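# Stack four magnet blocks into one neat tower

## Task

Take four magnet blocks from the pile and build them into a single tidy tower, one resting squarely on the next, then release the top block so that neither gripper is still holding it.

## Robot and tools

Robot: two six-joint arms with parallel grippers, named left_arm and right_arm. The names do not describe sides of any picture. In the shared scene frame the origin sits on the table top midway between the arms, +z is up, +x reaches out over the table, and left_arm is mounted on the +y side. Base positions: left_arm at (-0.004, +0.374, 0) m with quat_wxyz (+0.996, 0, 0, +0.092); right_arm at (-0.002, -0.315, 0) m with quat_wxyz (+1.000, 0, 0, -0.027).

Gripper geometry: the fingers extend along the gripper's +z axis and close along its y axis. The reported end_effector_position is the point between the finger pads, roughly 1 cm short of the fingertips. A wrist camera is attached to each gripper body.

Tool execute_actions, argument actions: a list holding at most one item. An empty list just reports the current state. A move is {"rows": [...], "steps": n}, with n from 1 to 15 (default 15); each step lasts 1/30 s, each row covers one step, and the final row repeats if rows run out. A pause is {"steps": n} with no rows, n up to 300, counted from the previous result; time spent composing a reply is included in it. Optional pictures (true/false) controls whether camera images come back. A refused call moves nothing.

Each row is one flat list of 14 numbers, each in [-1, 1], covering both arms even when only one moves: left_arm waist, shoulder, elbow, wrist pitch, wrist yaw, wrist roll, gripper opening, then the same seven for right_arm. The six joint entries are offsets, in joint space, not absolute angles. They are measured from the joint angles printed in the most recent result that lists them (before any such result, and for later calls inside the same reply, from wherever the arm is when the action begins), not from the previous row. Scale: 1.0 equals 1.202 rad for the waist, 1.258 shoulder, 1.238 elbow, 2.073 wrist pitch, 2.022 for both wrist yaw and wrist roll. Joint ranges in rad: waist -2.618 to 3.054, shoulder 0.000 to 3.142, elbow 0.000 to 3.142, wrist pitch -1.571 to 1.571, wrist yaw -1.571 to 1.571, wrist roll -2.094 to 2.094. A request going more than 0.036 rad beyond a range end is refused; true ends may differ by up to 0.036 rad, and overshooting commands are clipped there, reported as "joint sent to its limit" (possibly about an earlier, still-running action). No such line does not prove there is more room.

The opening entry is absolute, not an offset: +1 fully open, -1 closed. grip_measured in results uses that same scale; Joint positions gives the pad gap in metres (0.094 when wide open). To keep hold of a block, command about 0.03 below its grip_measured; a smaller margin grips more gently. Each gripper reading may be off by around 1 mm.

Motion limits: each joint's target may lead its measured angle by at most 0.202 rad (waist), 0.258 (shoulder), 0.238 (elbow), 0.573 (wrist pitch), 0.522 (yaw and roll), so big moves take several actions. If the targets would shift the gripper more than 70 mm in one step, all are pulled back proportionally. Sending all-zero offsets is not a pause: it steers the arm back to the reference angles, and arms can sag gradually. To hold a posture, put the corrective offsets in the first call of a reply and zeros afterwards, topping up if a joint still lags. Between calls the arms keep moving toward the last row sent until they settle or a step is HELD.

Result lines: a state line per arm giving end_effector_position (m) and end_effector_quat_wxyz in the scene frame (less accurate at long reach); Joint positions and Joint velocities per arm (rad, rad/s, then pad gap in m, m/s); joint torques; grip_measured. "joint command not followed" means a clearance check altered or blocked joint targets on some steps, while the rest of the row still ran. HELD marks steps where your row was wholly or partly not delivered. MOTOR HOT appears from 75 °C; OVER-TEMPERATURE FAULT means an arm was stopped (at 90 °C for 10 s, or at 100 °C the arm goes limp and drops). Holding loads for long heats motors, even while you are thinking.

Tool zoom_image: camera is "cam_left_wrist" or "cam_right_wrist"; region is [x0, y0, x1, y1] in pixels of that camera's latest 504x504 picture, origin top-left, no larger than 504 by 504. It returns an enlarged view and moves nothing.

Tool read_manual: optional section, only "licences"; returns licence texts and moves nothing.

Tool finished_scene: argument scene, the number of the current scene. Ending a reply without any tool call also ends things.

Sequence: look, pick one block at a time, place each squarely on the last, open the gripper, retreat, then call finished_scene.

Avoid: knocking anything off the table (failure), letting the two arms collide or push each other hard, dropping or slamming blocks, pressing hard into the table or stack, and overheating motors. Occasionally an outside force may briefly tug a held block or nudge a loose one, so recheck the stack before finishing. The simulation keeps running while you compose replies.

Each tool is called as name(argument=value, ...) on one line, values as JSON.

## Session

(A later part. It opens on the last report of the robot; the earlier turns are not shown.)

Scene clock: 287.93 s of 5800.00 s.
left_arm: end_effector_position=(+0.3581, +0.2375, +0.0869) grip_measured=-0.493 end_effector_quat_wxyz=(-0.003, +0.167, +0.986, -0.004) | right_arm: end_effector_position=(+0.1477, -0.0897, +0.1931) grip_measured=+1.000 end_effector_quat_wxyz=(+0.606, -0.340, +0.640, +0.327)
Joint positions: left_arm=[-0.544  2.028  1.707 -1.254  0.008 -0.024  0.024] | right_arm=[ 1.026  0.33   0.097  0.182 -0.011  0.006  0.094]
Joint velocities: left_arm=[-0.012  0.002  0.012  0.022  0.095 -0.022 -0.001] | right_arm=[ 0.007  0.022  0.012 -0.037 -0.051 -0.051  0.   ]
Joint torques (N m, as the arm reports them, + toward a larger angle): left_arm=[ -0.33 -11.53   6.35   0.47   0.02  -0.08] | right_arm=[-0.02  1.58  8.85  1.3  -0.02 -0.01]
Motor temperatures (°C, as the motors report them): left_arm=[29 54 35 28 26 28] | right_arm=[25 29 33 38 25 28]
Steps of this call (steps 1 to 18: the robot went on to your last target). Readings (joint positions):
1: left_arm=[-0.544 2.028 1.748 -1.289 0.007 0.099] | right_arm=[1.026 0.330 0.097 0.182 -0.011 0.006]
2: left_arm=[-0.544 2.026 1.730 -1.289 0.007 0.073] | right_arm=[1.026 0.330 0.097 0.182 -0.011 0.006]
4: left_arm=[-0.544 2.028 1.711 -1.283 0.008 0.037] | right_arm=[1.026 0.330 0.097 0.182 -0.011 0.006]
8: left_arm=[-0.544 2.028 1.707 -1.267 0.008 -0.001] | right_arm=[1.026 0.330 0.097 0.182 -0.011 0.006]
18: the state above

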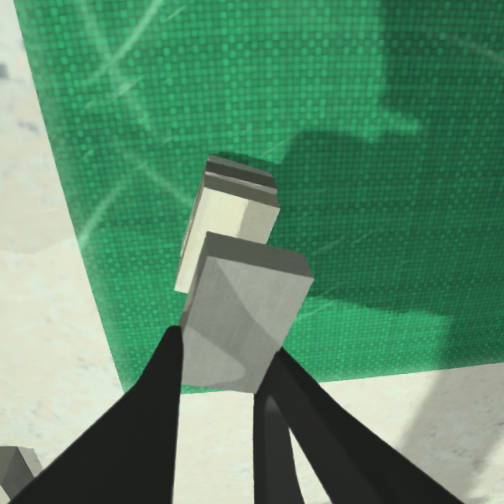

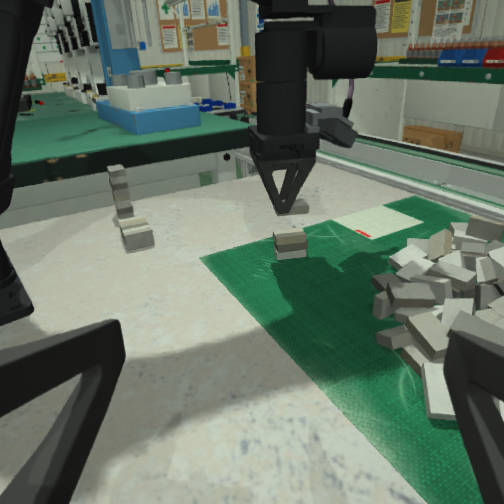

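execute_actions(actions=[{"rows":[[0,-0.005,-0.01,0.012,0,0,-0.52,0,0,0,0,0,0,1],[0,-0.005,-0.02,0.02,0,0,-0.52,0,0,0,0,0,0,1],[0,-0.005,-0.03,0.028,0,0,-0.52,0,0,0,0,0,0,1],[0,-0.005,-0.04,0.035,0,0,-0.52,0,0,0,0,0,0,1],[0,-0.005,-0.05,0.042,0,0,-0.52,0,0,0,0,0,0,1],[0,-0.005,-0.06,0.049,0,0,-0.52,0,0,0,0,0,0,1],[0,-0.005,-0.068,0.049,0,0,-0.52,0,0,0,0,0,0,1],[0,-0.005,-0.075,0.049,0,0,-0.52,0,0,0,0,0,0,1],[0,-0.005,-0.08,0.049,0,0,-0.52,0,0,0,0,0,0,1]],"steps":15}], pictures=false)

execute_actions(actions=[{"steps":8}])

zoom_image(camera="cam_right_wrist", region=[240,180,340,270])

zoom_image(camera="cam_left_wrist", region=[140,160,350,370])

Scene clock: 293.63 s of 5800.00 s.
left_arm: end_effector_position=(+0.3522, +0.2397, +0.0648) grip_measured=-0.493 end_effector_quat_wxyz=(-0.010, +0.166, +0.986, -0.002) | right_arm: end_effector_position=(+0.1477, -0.0897, +0.1931) grip_measured=+1.000 end_effector_quat_wxyz=(+0.606, -0.340, +0.640, +0.327)
Joint positions: left_arm=[-0.544  2.028  1.619 -1.18   0.008 -0.027  0.024] | right_arm=[ 1.026  0.33   0.097  0.182 -0.011  0.006  0.094]
Joint velocities: left_arm=[ 0.012  0.012 -0.012  0.154  0.037  0.022 -0.001] | right_arm=[ 0.007 -0.007 -0.012 -0.007  0.037  0.007  0.   ]
Joint torques (N m, as the arm reports them, + toward a larger angle): left_arm=[ -0.1  -10.71   5.85   0.39  -0.01   0.01] | right_arm=[-0.02  1.59  8.86  1.31 -0.02 -0.02]
Motor temperatures (°C, as the motors report them): left_arm=[29 53 34 28 26 28] | right_arm=[25 29 33 38 25 28]
Steps of this call (steps 1 to 15: the robot went on to your last target; steps 16 to 90: nothing new was sent; then 2.20 s passed at rest; steps 91 to 105: all 15 steps of this action). Readings (joint positions):
91: left_arm=[-0.544 2.028 1.707 -1.252 0.008 -0.027] | right_arm=[1.026 0.330 0.097 0.182 -0.011 0.006]
92: left_arm=[-0.544 2.028 1.706 -1.250 0.008 -0.027] | right_arm=[1.026 0.330 0.097 0.182 -0.011 0.006]
94: left_arm=[-0.544 2.028 1.695 -1.233 0.008 -0.027] | right_arm=[1.026 0.330 0.097 0.182 -0.011 0.006]
98: left_arm=[-0.544 2.028 1.646 -1.194 0.008 -0.027] | right_arm=[1.026 0.330 0.097 0.182 -0.011 0.006]
105: the state above

Scene clock: 293.90 s of 5800.00 s.
left_arm: end_effector_position=(+0.3541, +0.2390, +0.0648) grip_measured=-0.493 end_effector_quat_wxyz=(-0.006, +0.166, +0.986, -0.003) | right_arm: end_effector_position=(+0.1477, -0.0897, +0.1931) grip_measured=+1.000 end_effector_quat_wxyz=(+0.606, -0.340, +0.640, +0.327)
Joint positions: left_arm=[-0.544  2.028  1.619 -1.172  0.008 -0.027  0.024] | right_arm=[ 1.026  0.33   0.097  0.182 -0.011  0.006  0.094]
Joint velocities: left_arm=[-0.007 -0.012 -0.017 -0.081 -0.037 -0.081 -0.   ] | right_arm=[-0.022 -0.012 -0.022  0.022  0.037 -0.007  0.   ]
Joint torques (N m, as the arm reports them, + toward a larger angle): left_arm=[ -0.01 -10.81   5.93   0.41  -0.01   0.04] | right_arm=[-0.04  1.58  8.86  1.31 -0.02 -0.02]
Motor temperatures (°C, as the motors report them): left_arm=[29 53 34 28 26 28] | right_arm=[25 29 33 38 25 28]
Steps of this call (steps 1 to 8: the robot went on to your last target). Readings (joint positions):
1: left_arm=[-0.544 2.028 1.619 -1.177 0.008 -0.027] | right_arm=[1.026 0.330 0.097 0.182 -0.011 0.006]
2: left_arm=[-0.544 2.028 1.619 -1.176 0.008 -0.027] | right_arm=[1.026 0.330 0.097 0.182 -0.011 0.006]
4: left_arm=[-0.544 2.028 1.619 -1.173 0.008 -0.027] | right_arm=[1.026 0.330 0.097 0.182 -0.011 0.006]
8: the state above

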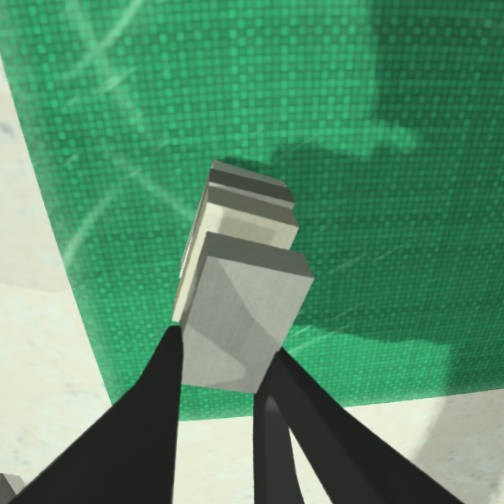

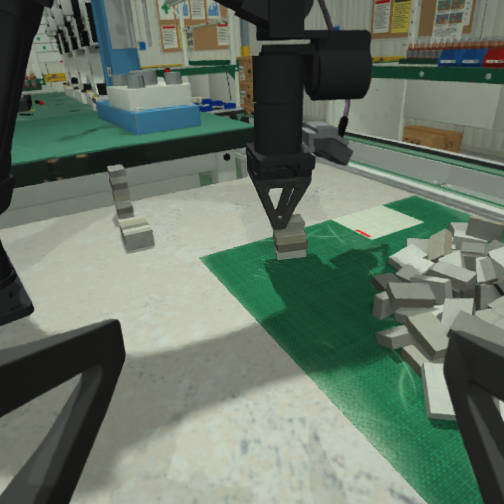

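Region (240, 180, 340, 270) of cam_right_wrist's 504x504 image, scaled by 5.040, with more detail than that image has; it fills the top 454 rows of this view, and the rest is white.

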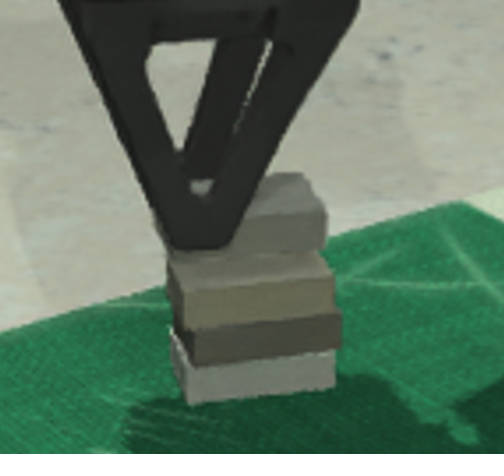

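Region (140, 160, 350, 370) of cam_left_wrist's 504x504 image, scaled by 2.400, with more detail than that image has.

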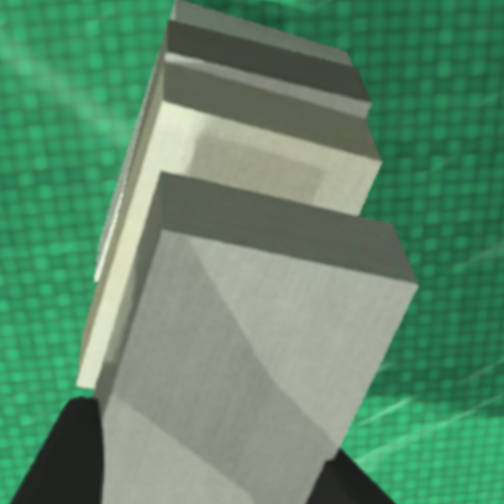

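execute_actions(actions=[{"rows":[[0,0,0,0.017,-0.01,0.018,-0.52,0,0,0,0,0,0,1],[0,0,0,0.017,-0.01,0.018,-0.52,0,0,0,0,0,0,1],[0,0.005,0,0.017,-0.01,0.018,-0.52,0,0,0,0,0,0,1],[0,0.01,0,0.017,-0.01,0.018,-0.52,0,0,0,0,0,0,1],[0,0.013,0,0.017,-0.01,0.018,-0.52,0,0,0,0,0,0,1]],"steps":15}])

zoom_image(camera="cam_right_wrist", region=[240,180,340,270])

zoom_image(camera="cam_left_wrist", region=[140,160,350,370])

Scene clock: 298.87 s of 5800.00 s.
left_arm: end_effector_position=(+0.3575, +0.2395, +0.0578) grip_measured=-0.493 end_effector_quat_wxyz=(-0.006, +0.180, +0.984, +0.002) | right_arm: end_effector_position=(+0.1477, -0.0897, +0.1931) grip_measured=+1.000 end_effector_quat_wxyz=(+0.606, -0.340, +0.640, +0.327)
Joint positions: left_arm=[-0.544  2.047  1.619 -1.155 -0.001  0.002  0.024] | right_arm=[ 1.026  0.33   0.097  0.182 -0.011  0.006  0.094]
Joint velocities: left_arm=[-0.012  0.007  0.002  0.007 -0.007  0.007  0.001] | right_arm=[-0.007  0.012 -0.022 -0.007 -0.022 -0.051  0.   ]
Joint torques (N m, as the arm reports them, + toward a larger angle): left_arm=[ -0.06 -10.65   6.94   0.39  -0.17   0.08] | right_arm=[-0.02  1.57  8.86  1.3  -0.02 -0.01]
Motor temperatures (°C, as the motors report them): left_arm=[29 51 34 28 26 28] | right_arm=[25 29 33 38 25 28]
Steps of this call (steps 1 to 15: the robot went on to your last target; steps 16 to 90: nothing new was sent; then 1.47 s passed at rest; steps 91 to 105: all 15 steps of this action). Readings (joint positions):
91: left_arm=[-0.544 2.028 1.619 -1.169 0.007 -0.022] | right_arm=[1.026 0.330 0.097 0.182 -0.011 0.006]
92: left_arm=[-0.544 2.028 1.619 -1.167 0.005 -0.017] | right_arm=[1.026 0.330 0.097 0.182 -0.011 0.006]
94: left_arm=[-0.544 2.029 1.619 -1.162 0.003 -0.010] | right_arm=[1.026 0.330 0.097 0.182 -0.011 0.006]
98: left_arm=[-0.544 2.040 1.619 -1.157 0.000 -0.002] | right_arm=[1.026 0.330 0.097 0.182 -0.011 0.006]
105: the state above

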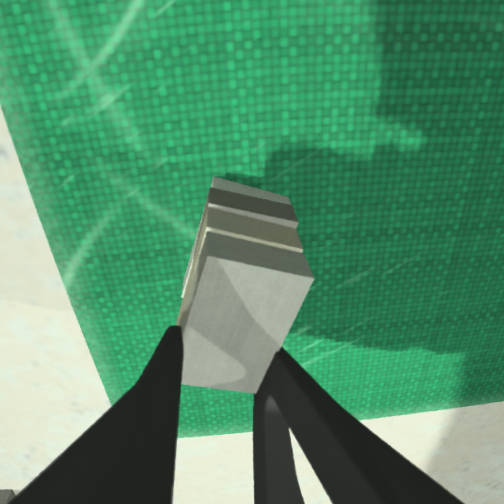

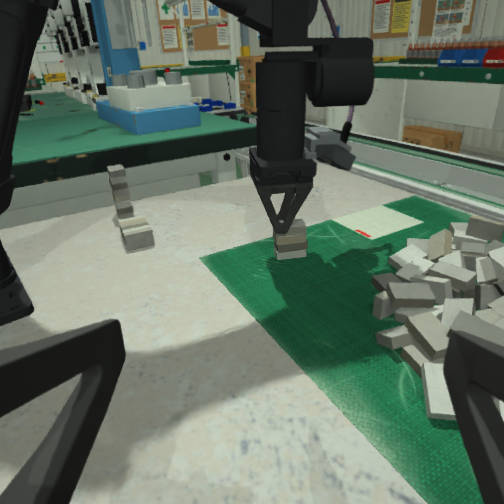

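Region (240, 180, 340, 270) of cam_right_wrist's 504x504 image, scaled by 5.040, with more detail than that image has; it fills the top 454 rows of this view, and the rest is white.

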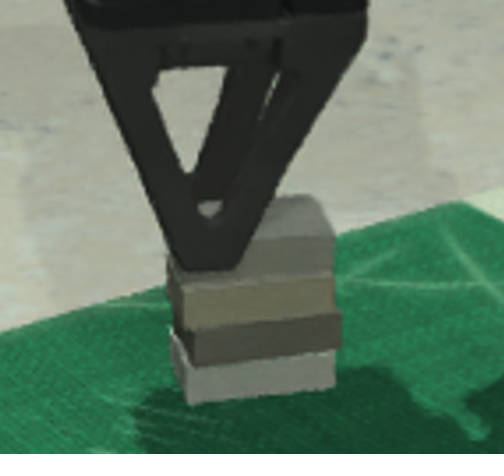

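Region (140, 160, 350, 370) of cam_left_wrist's 504x504 image, scaled by 2.400, with more detail than that image has.

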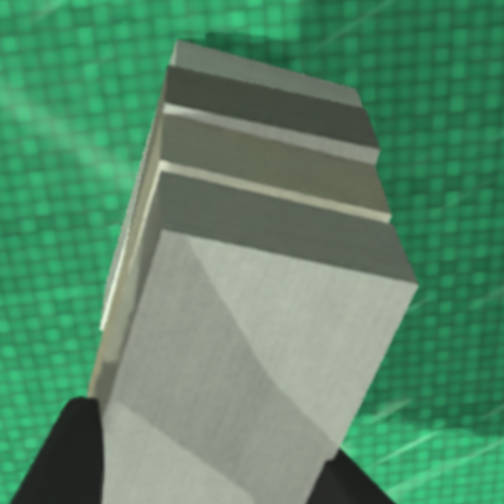

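execute_actions(actions=[{"rows":[[0,0.009,0,0,0,0,-0.52,0,0,0,0,0,0,1],[0,0.009,0,0,0,0,-0.52,0,0,0,0,0,0,1],[0,0.009,0,0,0,0,-0.52,0,0,0,0,0,0,1],[0,0.009,0,0,0,0,-0.52,0,0,0,0,0,0,1],[0,0.009,0,0,0,0,-0.52,0,0,0,0,0,0,1],[0,0.009,0,0,0,0,-0.52,0,0,0,0,0,0,1],[0,0.009,0,0,0,0,-0.52,0,0,0,0,0,0,1],[0,0.009,0,0,0,0,-0.52,0,0,0,0,0,0,1],[0,0,0,0,0,0,-0.48,0,0,0,0,0,0,1],[0,0,0,0,0,0,-0.45,0,0,0,0,0,0,1],[0,0,0,0,0,0,-0.4,0,0,0,0,0,0,1],[0,0,0,0,0,0,-0.2,0,0,0,0,0,0,1],[0,0,0,0,0,0,0,0,0,0,0,0,0,1],[0,0,0,0,0,0,0.3,0,0,0,0,0,0,1],[0,0,0,0,0,0,0.6,0,0,0,0,0,0,1]],"steps":15}], pictures=false)

execute_actions(actions=[{"rows":[[0,-0.02,0.02,0,0,0,0.6,0,0,0,0,0,0,1],[0,-0.02,0.03,-0.005,0,0,0.6,0,0,0,0,0,0,1],[0,-0.02,0.04,-0.01,0,0,0.6,0,0,0,0,0,0,1],[0,-0.02,0.05,-0.015,0,0,0.6,0,0,0,0,0,0,1],[0,-0.02,0.06,-0.02,0,0,0.6,0,0,0,0,0,0,1],[0,-0.02,0.07,-0.02,0,0,0.6,0,0,0,0,0,0,1],[0,-0.02,0.08,-0.02,0,0,0.6,0,0,0,0,0,0,1],[0,-0.02,0.08,-0.02,0,0,0.6,0,0,0,0,0,0,1],[0,-0.02,0.08,-0.02,0,-0.1,0.6,0,0,0,0,0,0,1],[0,-0.02,0.08,-0.02,0,-0.2,0.6,0,0,0,0,0,0,1],[0,-0.02,0.08,-0.02,0,-0.3,0.6,0,0,0,0,0,0,1],[0,-0.02,0.08,-0.02,0,-0.4,0.6,0,0,0,0,0,0,1],[0,-0.02,0.08,-0.02,0,-0.5,0.6,0,0,0,0,0,0,1],[0,-0.02,0.08,-0.02,0,-0.6,0.6,0,0,0,0,0,0,1],[0,-0.02,0.08,-0.02,0,-0.795,0.6,0,0,0,0,0,0,1]],"steps":15}], pictures=false)

execute_actions(actions=[{"steps":22}])

zoom_image(camera="cam_right_wrist", region=[240,180,340,270])

Scene clock: 308.43 s of 5800.00 s.
left_arm: end_effector_position=(+0.3571, +0.2394, +0.0555) grip_measured=+0.411 end_effector_quat_wxyz=(-0.009, +0.181, +0.983, +0.001) | right_arm: end_effector_position=(+0.1477, -0.0897, +0.1931) grip_measured=+1.000 end_effector_quat_wxyz=(+0.606, -0.340, +0.640, +0.327)
Joint positions: left_arm=[-0.544  2.053  1.619 -1.155  0.     0.003  0.066] | right_arm=[ 1.026  0.33   0.097  0.182 -0.011  0.006  0.094]
Joint velocities: left_arm=[-0.002 -0.007 -0.017 -0.037  0.007  0.051  0.375] | right_arm=[ 0.007  0.002  0.002 -0.022 -0.022  0.051  0.   ]
Joint torques (N m, as the arm reports them, + toward a larger angle): left_arm=[ -0.1  -11.     6.78   0.23  -0.03   0.  ] | right_arm=[ 0.    1.57  8.85  1.3  -0.02 -0.02]
Motor temperatures (°C, as the motors report them): left_arm=[29 50 33 28 26 28] | right_arm=[25 29 33 38 25 28]
Steps of this call (steps 1 to 15: the robot went on to your last target; steps 16 to 90: nothing new was sent; then 6.07 s passed at rest; steps 91 to 105: all 15 steps of this action). Readings (joint positions):
91: left_arm=[-0.544 2.047 1.619 -1.155 -0.001 0.003] | right_arm=[1.026 0.330 0.097 0.182 -0.011 0.006]
92: left_arm=[-0.544 2.049 1.619 -1.155 -0.001 0.003] | right_arm=[1.026 0.330 0.097 0.182 -0.011 0.006]
94: left_arm=[-0.544 2.052 1.619 -1.155 -0.001 0.003] | right_arm=[1.026 0.330 0.097 0.182 -0.011 0.006]
98: left_arm=[-0.544 2.053 1.619 -1.155 0.000 0.003] | right_arm=[1.026 0.330 0.097 0.182 -0.011 0.006]
105: the state above

Scene clock: 308.93 s of 5800.00 s.
left_arm: end_effector_position=(+0.3712, +0.2341, +0.0768) grip_measured=+0.599 end_effector_quat_wxyz=(+0.017, -0.113, +0.993, -0.009) | right_arm: end_effector_position=(+0.1477, -0.0897, +0.1931) grip_measured=+1.000 end_effector_quat_wxyz=(+0.606, -0.340, +0.640, +0.327)
Joint positions: left_arm=[-0.544  2.044  1.69  -1.179  0.    -0.587  0.075] | right_arm=[ 1.026  0.33   0.097  0.182 -0.011  0.006  0.094]
Joint velocities: left_arm=[ 0.007 -0.002  0.002 -0.022 -0.007 -2.806  0.001] | right_arm=[ 0.002  0.002 -0.002  0.037 -0.007 -0.022  0.   ]
Joint torques (N m, as the arm reports them, + toward a larger angle): left_arm=[  0.05 -11.83   9.63   0.22  -0.01  -0.01] | right_arm=[-0.01  1.56  8.85  1.3  -0.02 -0.01]
Motor temperatures (°C, as the motors report them): left_arm=[29 50 33 28 26 28] | right_arm=[25 29 33 38 25 28]
Steps of this call (steps 1 to 15: all 15 steps of this action). Readings (joint positions):
1: left_arm=[-0.544 2.053 1.619 -1.155 0.000 0.003] | right_arm=[1.026 0.330 0.097 0.182 -0.011 0.006]
2: left_arm=[-0.544 2.053 1.619 -1.155 0.000 0.003] | right_arm=[1.026 0.330 0.097 0.182 -0.011 0.006]
4: left_arm=[-0.544 2.053 1.628 -1.162 0.000 0.003] | right_arm=[1.026 0.330 0.097 0.182 -0.011 0.006]
8: left_arm=[-0.544 2.052 1.674 -1.178 0.000 0.003] | right_arm=[1.026 0.330 0.097 0.182 -0.011 0.006]
15: the state above

Scene clock: 309.67 s of 5800.00 s.
left_arm: end_effector_position=(+0.3710, +0.2342, +0.0768) grip_measured=+0.599 end_effector_quat_wxyz=(+0.010, -0.575, +0.818, -0.016) | right_arm: end_effector_position=(+0.1477, -0.0897, +0.1931) grip_measured=+1.000 end_effector_quat_wxyz=(+0.606, -0.340, +0.640, +0.327)
Joint positions: left_arm=[-0.544  2.044  1.69  -1.18   0.    -1.587  0.075] | right_arm=[ 1.026  0.33   0.097  0.182 -0.011  0.006  0.094]
Joint velocities: left_arm=[ 0.002  0.017 -0.012  0.022 -0.051 -0.081 -0.001] | right_arm=[-0.012 -0.012  0.012  0.095 -0.11  -0.051  0.   ]
Joint torques (N m, as the arm reports them, + toward a larger angle): left_arm=[ -0.1  -11.93   9.67   0.16   0.    -0.05] | right_arm=[ 0.    1.56  8.84  1.3  -0.02 -0.02]
Motor temperatures (°C, as the motors report them): left_arm=[29 50 34 28 26 28] | right_arm=[25 29 33 38 25 28]
Steps of this call (steps 1 to 22: the robot went on to your last target). Readings (joint positions):
1: left_arm=[-0.544 2.044 1.690 -1.179 0.000 -0.687] | right_arm=[1.026 0.330 0.097 0.182 -0.011 0.006]
2: left_arm=[-0.544 2.044 1.690 -1.179 0.000 -0.787] | right_arm=[1.026 0.330 0.097 0.182 -0.011 0.006]
4: left_arm=[-0.544 2.044 1.690 -1.179 0.000 -0.987] | right_arm=[1.026 0.330 0.097 0.182 -0.011 0.006]
8: left_arm=[-0.544 2.044 1.690 -1.180 0.000 -1.336] | right_arm=[1.026 0.330 0.097 0.182 -0.011 0.006]
22: the state above

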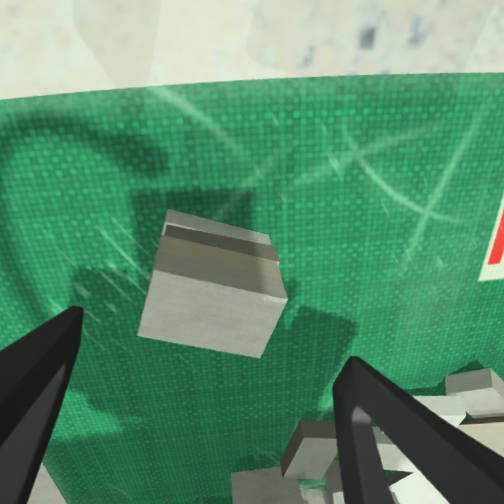

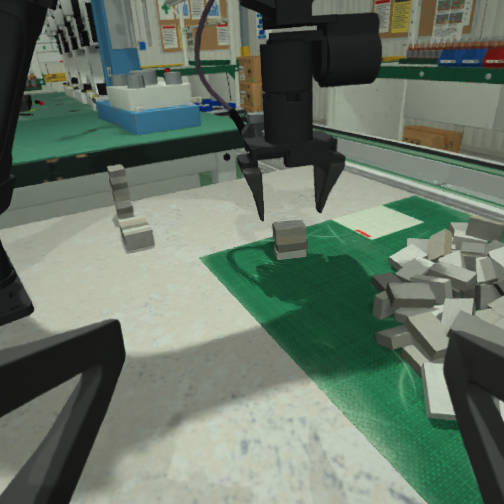

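Region (240, 180, 340, 270) of cam_right_wrist's 504x504 image, scaled by 5.040, with more detail than that image has; it fills the top 454 rows of this view, and the rest is white.

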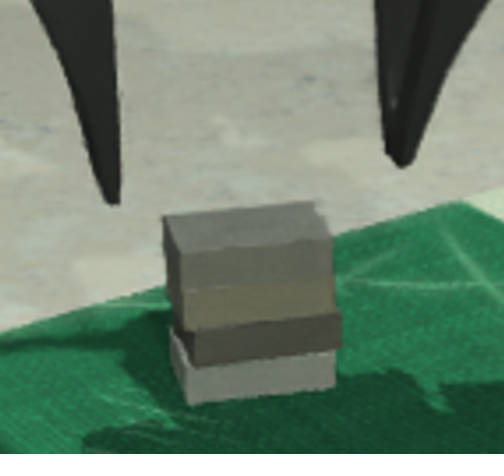

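execute_actions(actions=[{"rows":[[0,0.004,-0.01,0.01,0,0,0.6,0,0,0,0,0,0,1],[0,0.008,-0.02,0.018,0,0,0.6,0,0,0,0,0,0,1],[0,0.012,-0.03,0.026,0,0,0.6,0,0,0,0,0,0,1],[0,0.016,-0.04,0.034,0,0,0.6,0,0,0,0,0,0,1],[0,0.02,-0.05,0.042,0,0,0.6,0,0,0,0,0,0,1],[0,0.024,-0.06,0.05,0,0,0.6,0,0,0,0,0,0,1],[0,0.028,-0.07,0.058,0,0,0.6,0,0,0,0,0,0,1],[0,0.032,-0.08,0.065,0,0,0.6,0,0,0,0,0,0,1],[0,0.036,-0.088,0.072,0,0,0.6,0,0,0,0,0,0,1],[0,0.04,-0.095,0.072,0,0,0.5,0,0,0,0,0,0,1],[0,0.042,-0.095,0.072,0,0,0.4,0,0,0,0,0,0,1],[0,0.042,-0.095,0.072,0,0,0.3,0,0,0,0,0,0,1],[0,0.042,-0.095,0.072,0,0,0.2,0,0,0,0,0,0,1],[0,0.042,-0.095,0.072,0,0,0.1,0,0,0,0,0,0,1]],"steps":15}], pictures=false)

execute_actions(actions=[{"steps":10}])

zoom_image(camera="cam_right_wrist", region=[240,180,340,270])

Scene clock: 315.10 s of 5800.00 s.
left_arm: end_effector_position=(+0.3671, +0.2355, +0.0272) grip_measured=+0.112 end_effector_quat_wxyz=(-0.001, -0.578, +0.816, +0.001) | right_arm: end_effector_position=(+0.1477, -0.0897, +0.1931) grip_measured=+1.000 end_effector_quat_wxyz=(+0.606, -0.340, +0.640, +0.327)
Joint positions: left_arm=[-0.544  2.105  1.584 -1.052  0.001 -1.593  0.052] | right_arm=[ 1.026  0.33   0.097  0.182 -0.011  0.006  0.094]
Joint velocities: left_arm=[ 0.012  0.022  0.017  0.168 -0.051  0.007 -0.021] | right_arm=[-0.017 -0.012 -0.007 -0.007 -0.037 -0.051  0.   ]
Joint torques (N m, as the arm reports them, + toward a larger angle): left_arm=[ -0.14 -11.47   5.65   0.32  -0.01   0.07] | right_arm=[-0.02  1.57  8.86  1.3  -0.02 -0.02]
Motor temperatures (°C, as the motors report them): left_arm=[29 50 34 28 26 28] | right_arm=[25 29 33 38 25 28]
Steps of this call (steps 1 to 30: the robot went on to your last target; steps 31 to 90: nothing new was sent; then 1.93 s passed at rest; steps 91 to 105: all 15 steps of this action). Readings (joint positions):
91: left_arm=[-0.544 2.044 1.690 -1.178 0.000 -1.597] | right_arm=[1.026 0.330 0.097 0.182 -0.011 0.006]
92: left_arm=[-0.544 2.044 1.690 -1.175 0.000 -1.597] | right_arm=[1.026 0.330 0.097 0.182 -0.011 0.006]
94: left_arm=[-0.544 2.044 1.680 -1.155 0.000 -1.596] | right_arm=[1.026 0.330 0.097 0.182 -0.011 0.006]
98: left_arm=[-0.544 2.059 1.635 -1.103 0.000 -1.594] | right_arm=[1.026 0.330 0.097 0.182 -0.011 0.006]
105: the state above

Scene clock: 315.43 s of 5800.00 s.
left_arm: end_effector_position=(+0.3702, +0.2344, +0.0272) grip_measured=+0.101 end_effector_quat_wxyz=(+0.003, -0.578, +0.816, -0.004) | right_arm: end_effector_position=(+0.1477, -0.0897, +0.1931) grip_measured=+1.000 end_effector_quat_wxyz=(+0.606, -0.340, +0.640, +0.327)
Joint positions: left_arm=[-0.544  2.105  1.584 -1.039  0.001 -1.593  0.052] | right_arm=[ 1.026  0.33   0.097  0.182 -0.011  0.006  0.094]
Joint velocities: left_arm=[-0.022 -0.002  0.012  0.022 -0.022  0.007 -0.002] | right_arm=[-0.027 -0.002  0.007 -0.007 -0.051 -0.037  0.   ]
Joint torques (N m, as the arm reports them, + toward a larger angle): left_arm=[ -0.16 -11.42   5.68   0.36   0.01   0.07] | right_arm=[ 0.    1.57  8.83  1.31 -0.03 -0.02]
Motor temperatures (°C, as the motors report them): left_arm=[29 50 34 28 26 28] | right_arm=[25 29 33 38 25 28]
Steps of this call (steps 1 to 10: the robot went on to your last target). Readings (joint positions):
1: left_arm=[-0.544 2.105 1.584 -1.049 0.001 -1.593] | right_arm=[1.026 0.330 0.097 0.182 -0.011 0.006]
2: left_arm=[-0.544 2.105 1.584 -1.046 0.001 -1.593] | right_arm=[1.026 0.330 0.097 0.182 -0.011 0.006]
4: left_arm=[-0.544 2.105 1.584 -1.042 0.001 -1.593] | right_arm=[1.026 0.330 0.097 0.182 -0.011 0.006]
8: left_arm=[-0.544 2.105 1.584 -1.039 0.001 -1.593] | right_arm=[1.026 0.330 0.097 0.182 -0.011 0.006]
10: the state above

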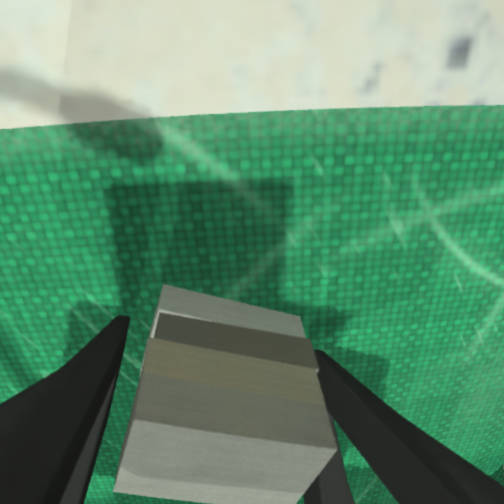

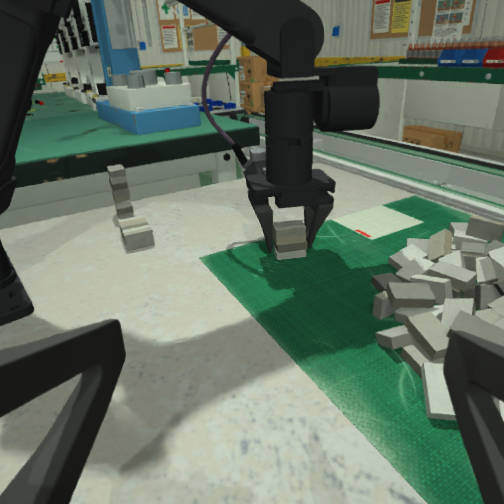

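Region (240, 180, 340, 270) of cam_right_wrist's 504x504 image, scaled by 5.040, with more detail than that image has; it fills the top 454 rows of this view, and the rest is white.

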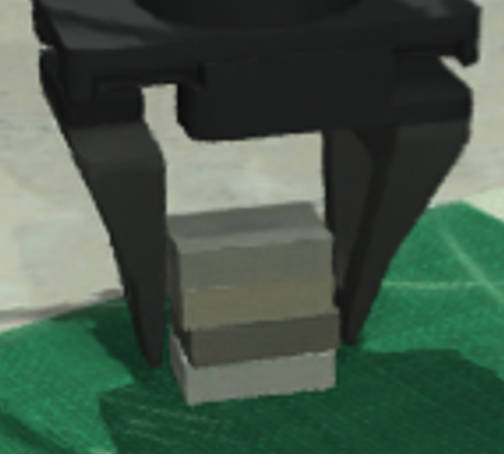

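Squeeze slowly, then open.

execute_actions(actions=[{"rows":[[0,0,0,0,0,0,0.07,0,0,0,0,0,0,1],[0,0,0,0,0,0,0.04,0,0,0,0,0,0,1],[0,0,0,0,0,0,0.02,0,0,0,0,0,0,1],[0,0,0,0,0,0,0,0,0,0,0,0,0,1],[0,0,0,0,0,0,-0.02,0,0,0,0,0,0,1],[0,0,0,0,0,0,-0.04,0,0,0,0,0,0,1],[0,0,0,0,0,0,-0.06,0,0,0,0,0,0,1],[0,0,0,0,0,0,-0.08,0,0,0,0,0,0,1],[0,0,0,0,0,0,-0.1,0,0,0,0,0,0,1],[0,0,0,0,0,0,-0.12,0,0,0,0,0,0,1],[0,0,0,0,0,0,-0.135,0,0,0,0,0,0,1],[0,0,0,0,0,0,-0.15,0,0,0,0,0,0,1],[0,0,0,0,0,0,-0.16,0,0,0,0,0,0,1]],"steps":15}], pictures=false)

execute_actions(actions=[{"rows":[[0,0,0,0,0,0,-0.16,0,0,0,0,0,0,1],[0,0,0,0,0,0,-0.13,0,0,0,0,0,0,1],[0,0,0,0,0,0,-0.1,0,0,0,0,0,0,1],[0,0,0,0,0,0,0,0,0,0,0,0,0,1],[0,0,0,0,0,0,0.2,0,0,0,0,0,0,1],[0,0,0,0,0,0,0.4,0,0,0,0,0,0,1],[0,0,0,0,0,0,0.6,0,0,0,0,0,0,1],[0,-0.02,0,0,0,0,0.6,0,0,0,0,0,0,1],[0,-0.04,0,-0.01,0,0,0.6,0,0,0,0,0,0,1],[0,-0.06,0,-0.015,0,0,0.6,0,0,0,0,0,0,1],[0,-0.08,0,-0.02,0,0,0.6,0,0,0,0,0,0,1],[0,-0.1,0,-0.025,0,0,0.6,0,0,0,0,0,0,1],[0,-0.12,0,-0.03,0,0,0.6,0,0,0,0,0,0,1],[0,-0.14,0,-0.03,0,0,0.6,0,0,0,0,0,0,1],[0,-0.16,0,-0.03,0,0,0.6,0,0,0,0,0,0,1]],"steps":15}], pictures=false)

execute_actions(actions=[{"steps":10}])

zoom_image(camera="cam_right_wrist", region=[240,180,340,270])

zoom_image(camera="cam_left_wrist", region=[100,140,320,360])

Scene clock: 324.50 s of 5800.00 s.
left_arm: end_effector_position=(+0.3710, +0.2340, +0.0272) grip_measured=-0.143 end_effector_quat_wxyz=(+0.003, -0.578, +0.816, -0.006) | right_arm: end_effector_position=(+0.1477, -0.0897, +0.1931) grip_measured=+1.000 end_effector_quat_wxyz=(+0.606, -0.340, +0.640, +0.327)
Joint positions: left_arm=[-0.544  2.105  1.584 -1.035  0.001 -1.593  0.04 ] | right_arm=[ 1.026  0.33   0.097  0.182 -0.011  0.006  0.094]
Joint velocities: left_arm=[ 0.012  0.007  0.002 -0.066  0.007 -0.081  0.   ] | right_arm=[-0.012 -0.007 -0.012 -0.022 -0.007 -0.007  0.   ]
Joint torques (N m, as the arm reports them, + toward a larger angle): left_arm=[ -0.08 -10.81   6.8    0.25   0.     0.01] | right_arm=[-0.01  1.58  8.84  1.3  -0.02 -0.01]
Motor temperatures (°C, as the motors report them): left_arm=[29 50 33 28 26 28] | right_arm=[25 29 33 38 25 28]
Steps of this call (steps 1 to 30: the robot went on to your last target; steps 31 to 90: nothing new was sent; then 5.57 s passed at rest; steps 91 to 105: all 15 steps of this action). Readings (joint positions):
91: left_arm=[-0.544 2.105 1.584 -1.037 0.001 -1.593] | right_arm=[1.026 0.330 0.097 0.182 -0.011 0.006]
92: left_arm=[-0.544 2.105 1.584 -1.037 0.001 -1.593] | right_arm=[1.026 0.330 0.097 0.182 -0.011 0.006]
94: left_arm=[-0.544 2.105 1.584 -1.037 0.001 -1.593] | right_arm=[1.026 0.330 0.097 0.182 -0.011 0.006]
98: left_arm=[-0.544 2.105 1.584 -1.037 0.001 -1.593] | right_arm=[1.026 0.330 0.097 0.182 -0.011 0.006]
105: the state above

Scene clock: 325.00 s of 5800.00 s.
left_arm: end_effector_position=(+0.3734, +0.2330, +0.0731) grip_measured=+0.598 end_effector_quat_wxyz=(+0.031, -0.577, +0.815, -0.047) | right_arm: end_effector_position=(+0.1477, -0.0897, +0.1931) grip_measured=+1.000 end_effector_quat_wxyz=(+0.606, -0.340, +0.640, +0.327)
Joint positions: left_arm=[-0.544  1.984  1.584 -1.058  0.002 -1.593  0.075] | right_arm=[ 1.026  0.33   0.097  0.182 -0.011  0.006  0.094]
Joint velocities: left_arm=[ 0.007 -0.911 -0.012 -0.154 -0.007 -0.095 -0.   ] | right_arm=[-0.012 -0.007 -0.002 -0.007 -0.007 -0.037  0.   ]
Joint torques (N m, as the arm reports them, + toward a larger angle): left_arm=[  0.08 -12.15   7.24   0.22   0.     0.  ] | right_arm=[-0.01  1.57  8.85  1.3  -0.02 -0.02]
Motor temperatures (°C, as the motors report them): left_arm=[29 50 33 28 26 28] | right_arm=[25 29 33 38 25 28]
Steps of this call (steps 1 to 15: all 15 steps of this action). Readings (joint positions):
1: left_arm=[-0.544 2.105 1.584 -1.035 0.001 -1.593] | right_arm=[1.026 0.330 0.097 0.182 -0.011 0.006]
2: left_arm=[-0.544 2.105 1.584 -1.035 0.001 -1.593] | right_arm=[1.026 0.330 0.097 0.182 -0.011 0.006]
4: left_arm=[-0.544 2.105 1.584 -1.035 0.001 -1.593] | right_arm=[1.026 0.330 0.097 0.182 -0.011 0.006]
8: left_arm=[-0.544 2.105 1.584 -1.035 0.001 -1.593] | right_arm=[1.026 0.330 0.097 0.182 -0.011 0.006]
15: the state above

Scene clock: 325.33 s of 5800.00 s.
left_arm: end_effector_position=(+0.3726, +0.2333, +0.1047) grip_measured=+0.598 end_effector_quat_wxyz=(+0.050, -0.576, +0.813, -0.076) | right_arm: end_effector_position=(+0.1477, -0.0897, +0.1931) grip_measured=+1.000 end_effector_quat_wxyz=(+0.606, -0.340, +0.640, +0.327)
Joint positions: left_arm=[-0.544  1.901  1.584 -1.072  0.002 -1.593  0.075] | right_arm=[ 1.026  0.33   0.097  0.182 -0.011  0.006  0.094]
Joint velocities: left_arm=[ 0.012  0.022  0.022 -0.037  0.066  0.022 -0.001] | right_arm=[-0.012 -0.007  0.002  0.051  0.037 -0.051  0.   ]
Joint torques (N m, as the arm reports them, + toward a larger angle): left_arm=[-0.01 -9.46  7.32  0.39  0.   -0.01] | right_arm=[-0.02  1.57  8.83  1.3  -0.03 -0.02]
Motor temperatures (°C, as the motors report them): left_arm=[29 50 33 28 26 28] | right_arm=[25 29 33 38 25 28]
Steps of this call (steps 1 to 10: the robot went on to your last target). Readings (joint positions):
1: left_arm=[-0.544 1.955 1.584 -1.061 0.002 -1.593] | right_arm=[1.026 0.330 0.097 0.182 -0.011 0.006]
2: left_arm=[-0.544 1.928 1.584 -1.062 0.002 -1.593] | right_arm=[1.026 0.330 0.097 0.182 -0.011 0.006]
4: left_arm=[-0.544 1.896 1.584 -1.064 0.002 -1.593] | right_arm=[1.026 0.330 0.097 0.182 -0.011 0.006]
8: left_arm=[-0.544 1.897 1.584 -1.070 0.002 -1.593] | right_arm=[1.026 0.330 0.097 0.182 -0.011 0.006]
10: the state above

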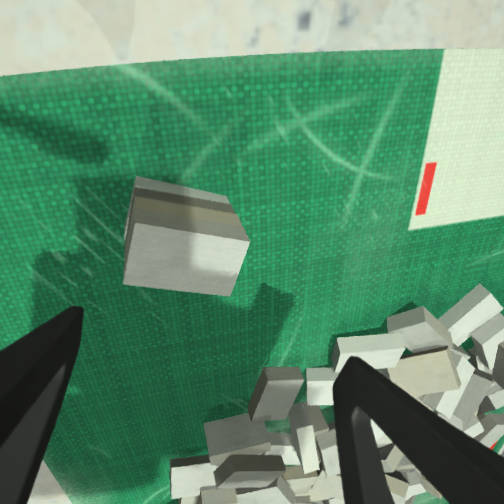

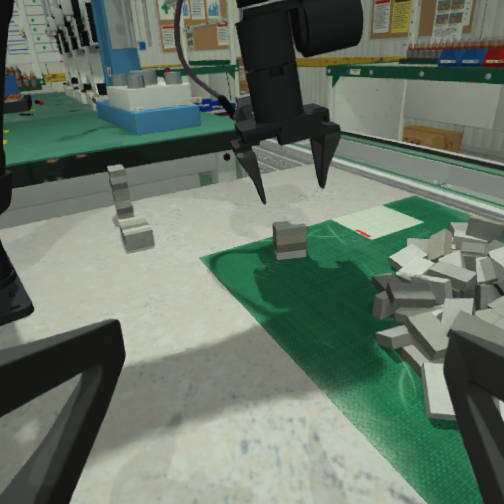

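Region (240, 180, 340, 270) of cam_right_wrist's 504x504 image, scaled by 5.040, with more detail than that image has; it fills the top 454 rows of this view, and the rest is white.

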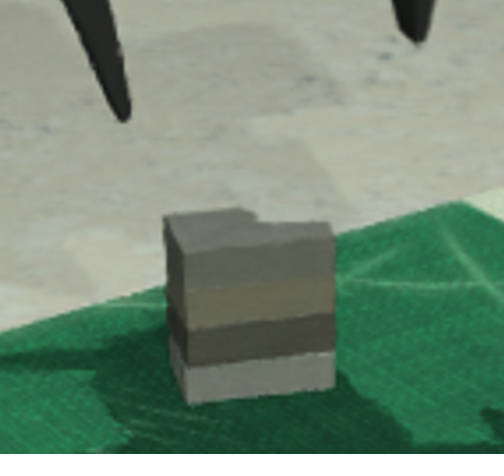

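Region (100, 140, 320, 360) of cam_left_wrist's 504x504 image, scaled by 2.291, with more detail than that image has.

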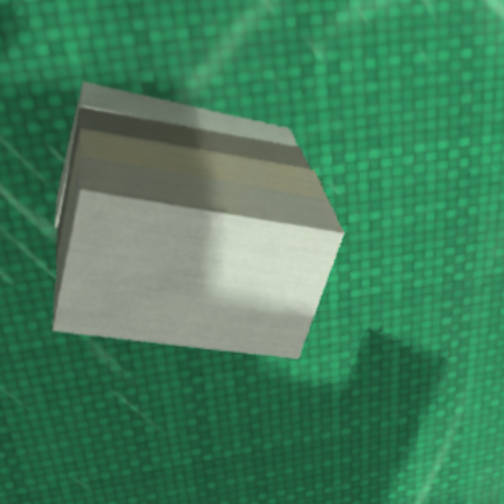

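Neat.

finished_scene(scene=1)

The scene is finished: the task was done.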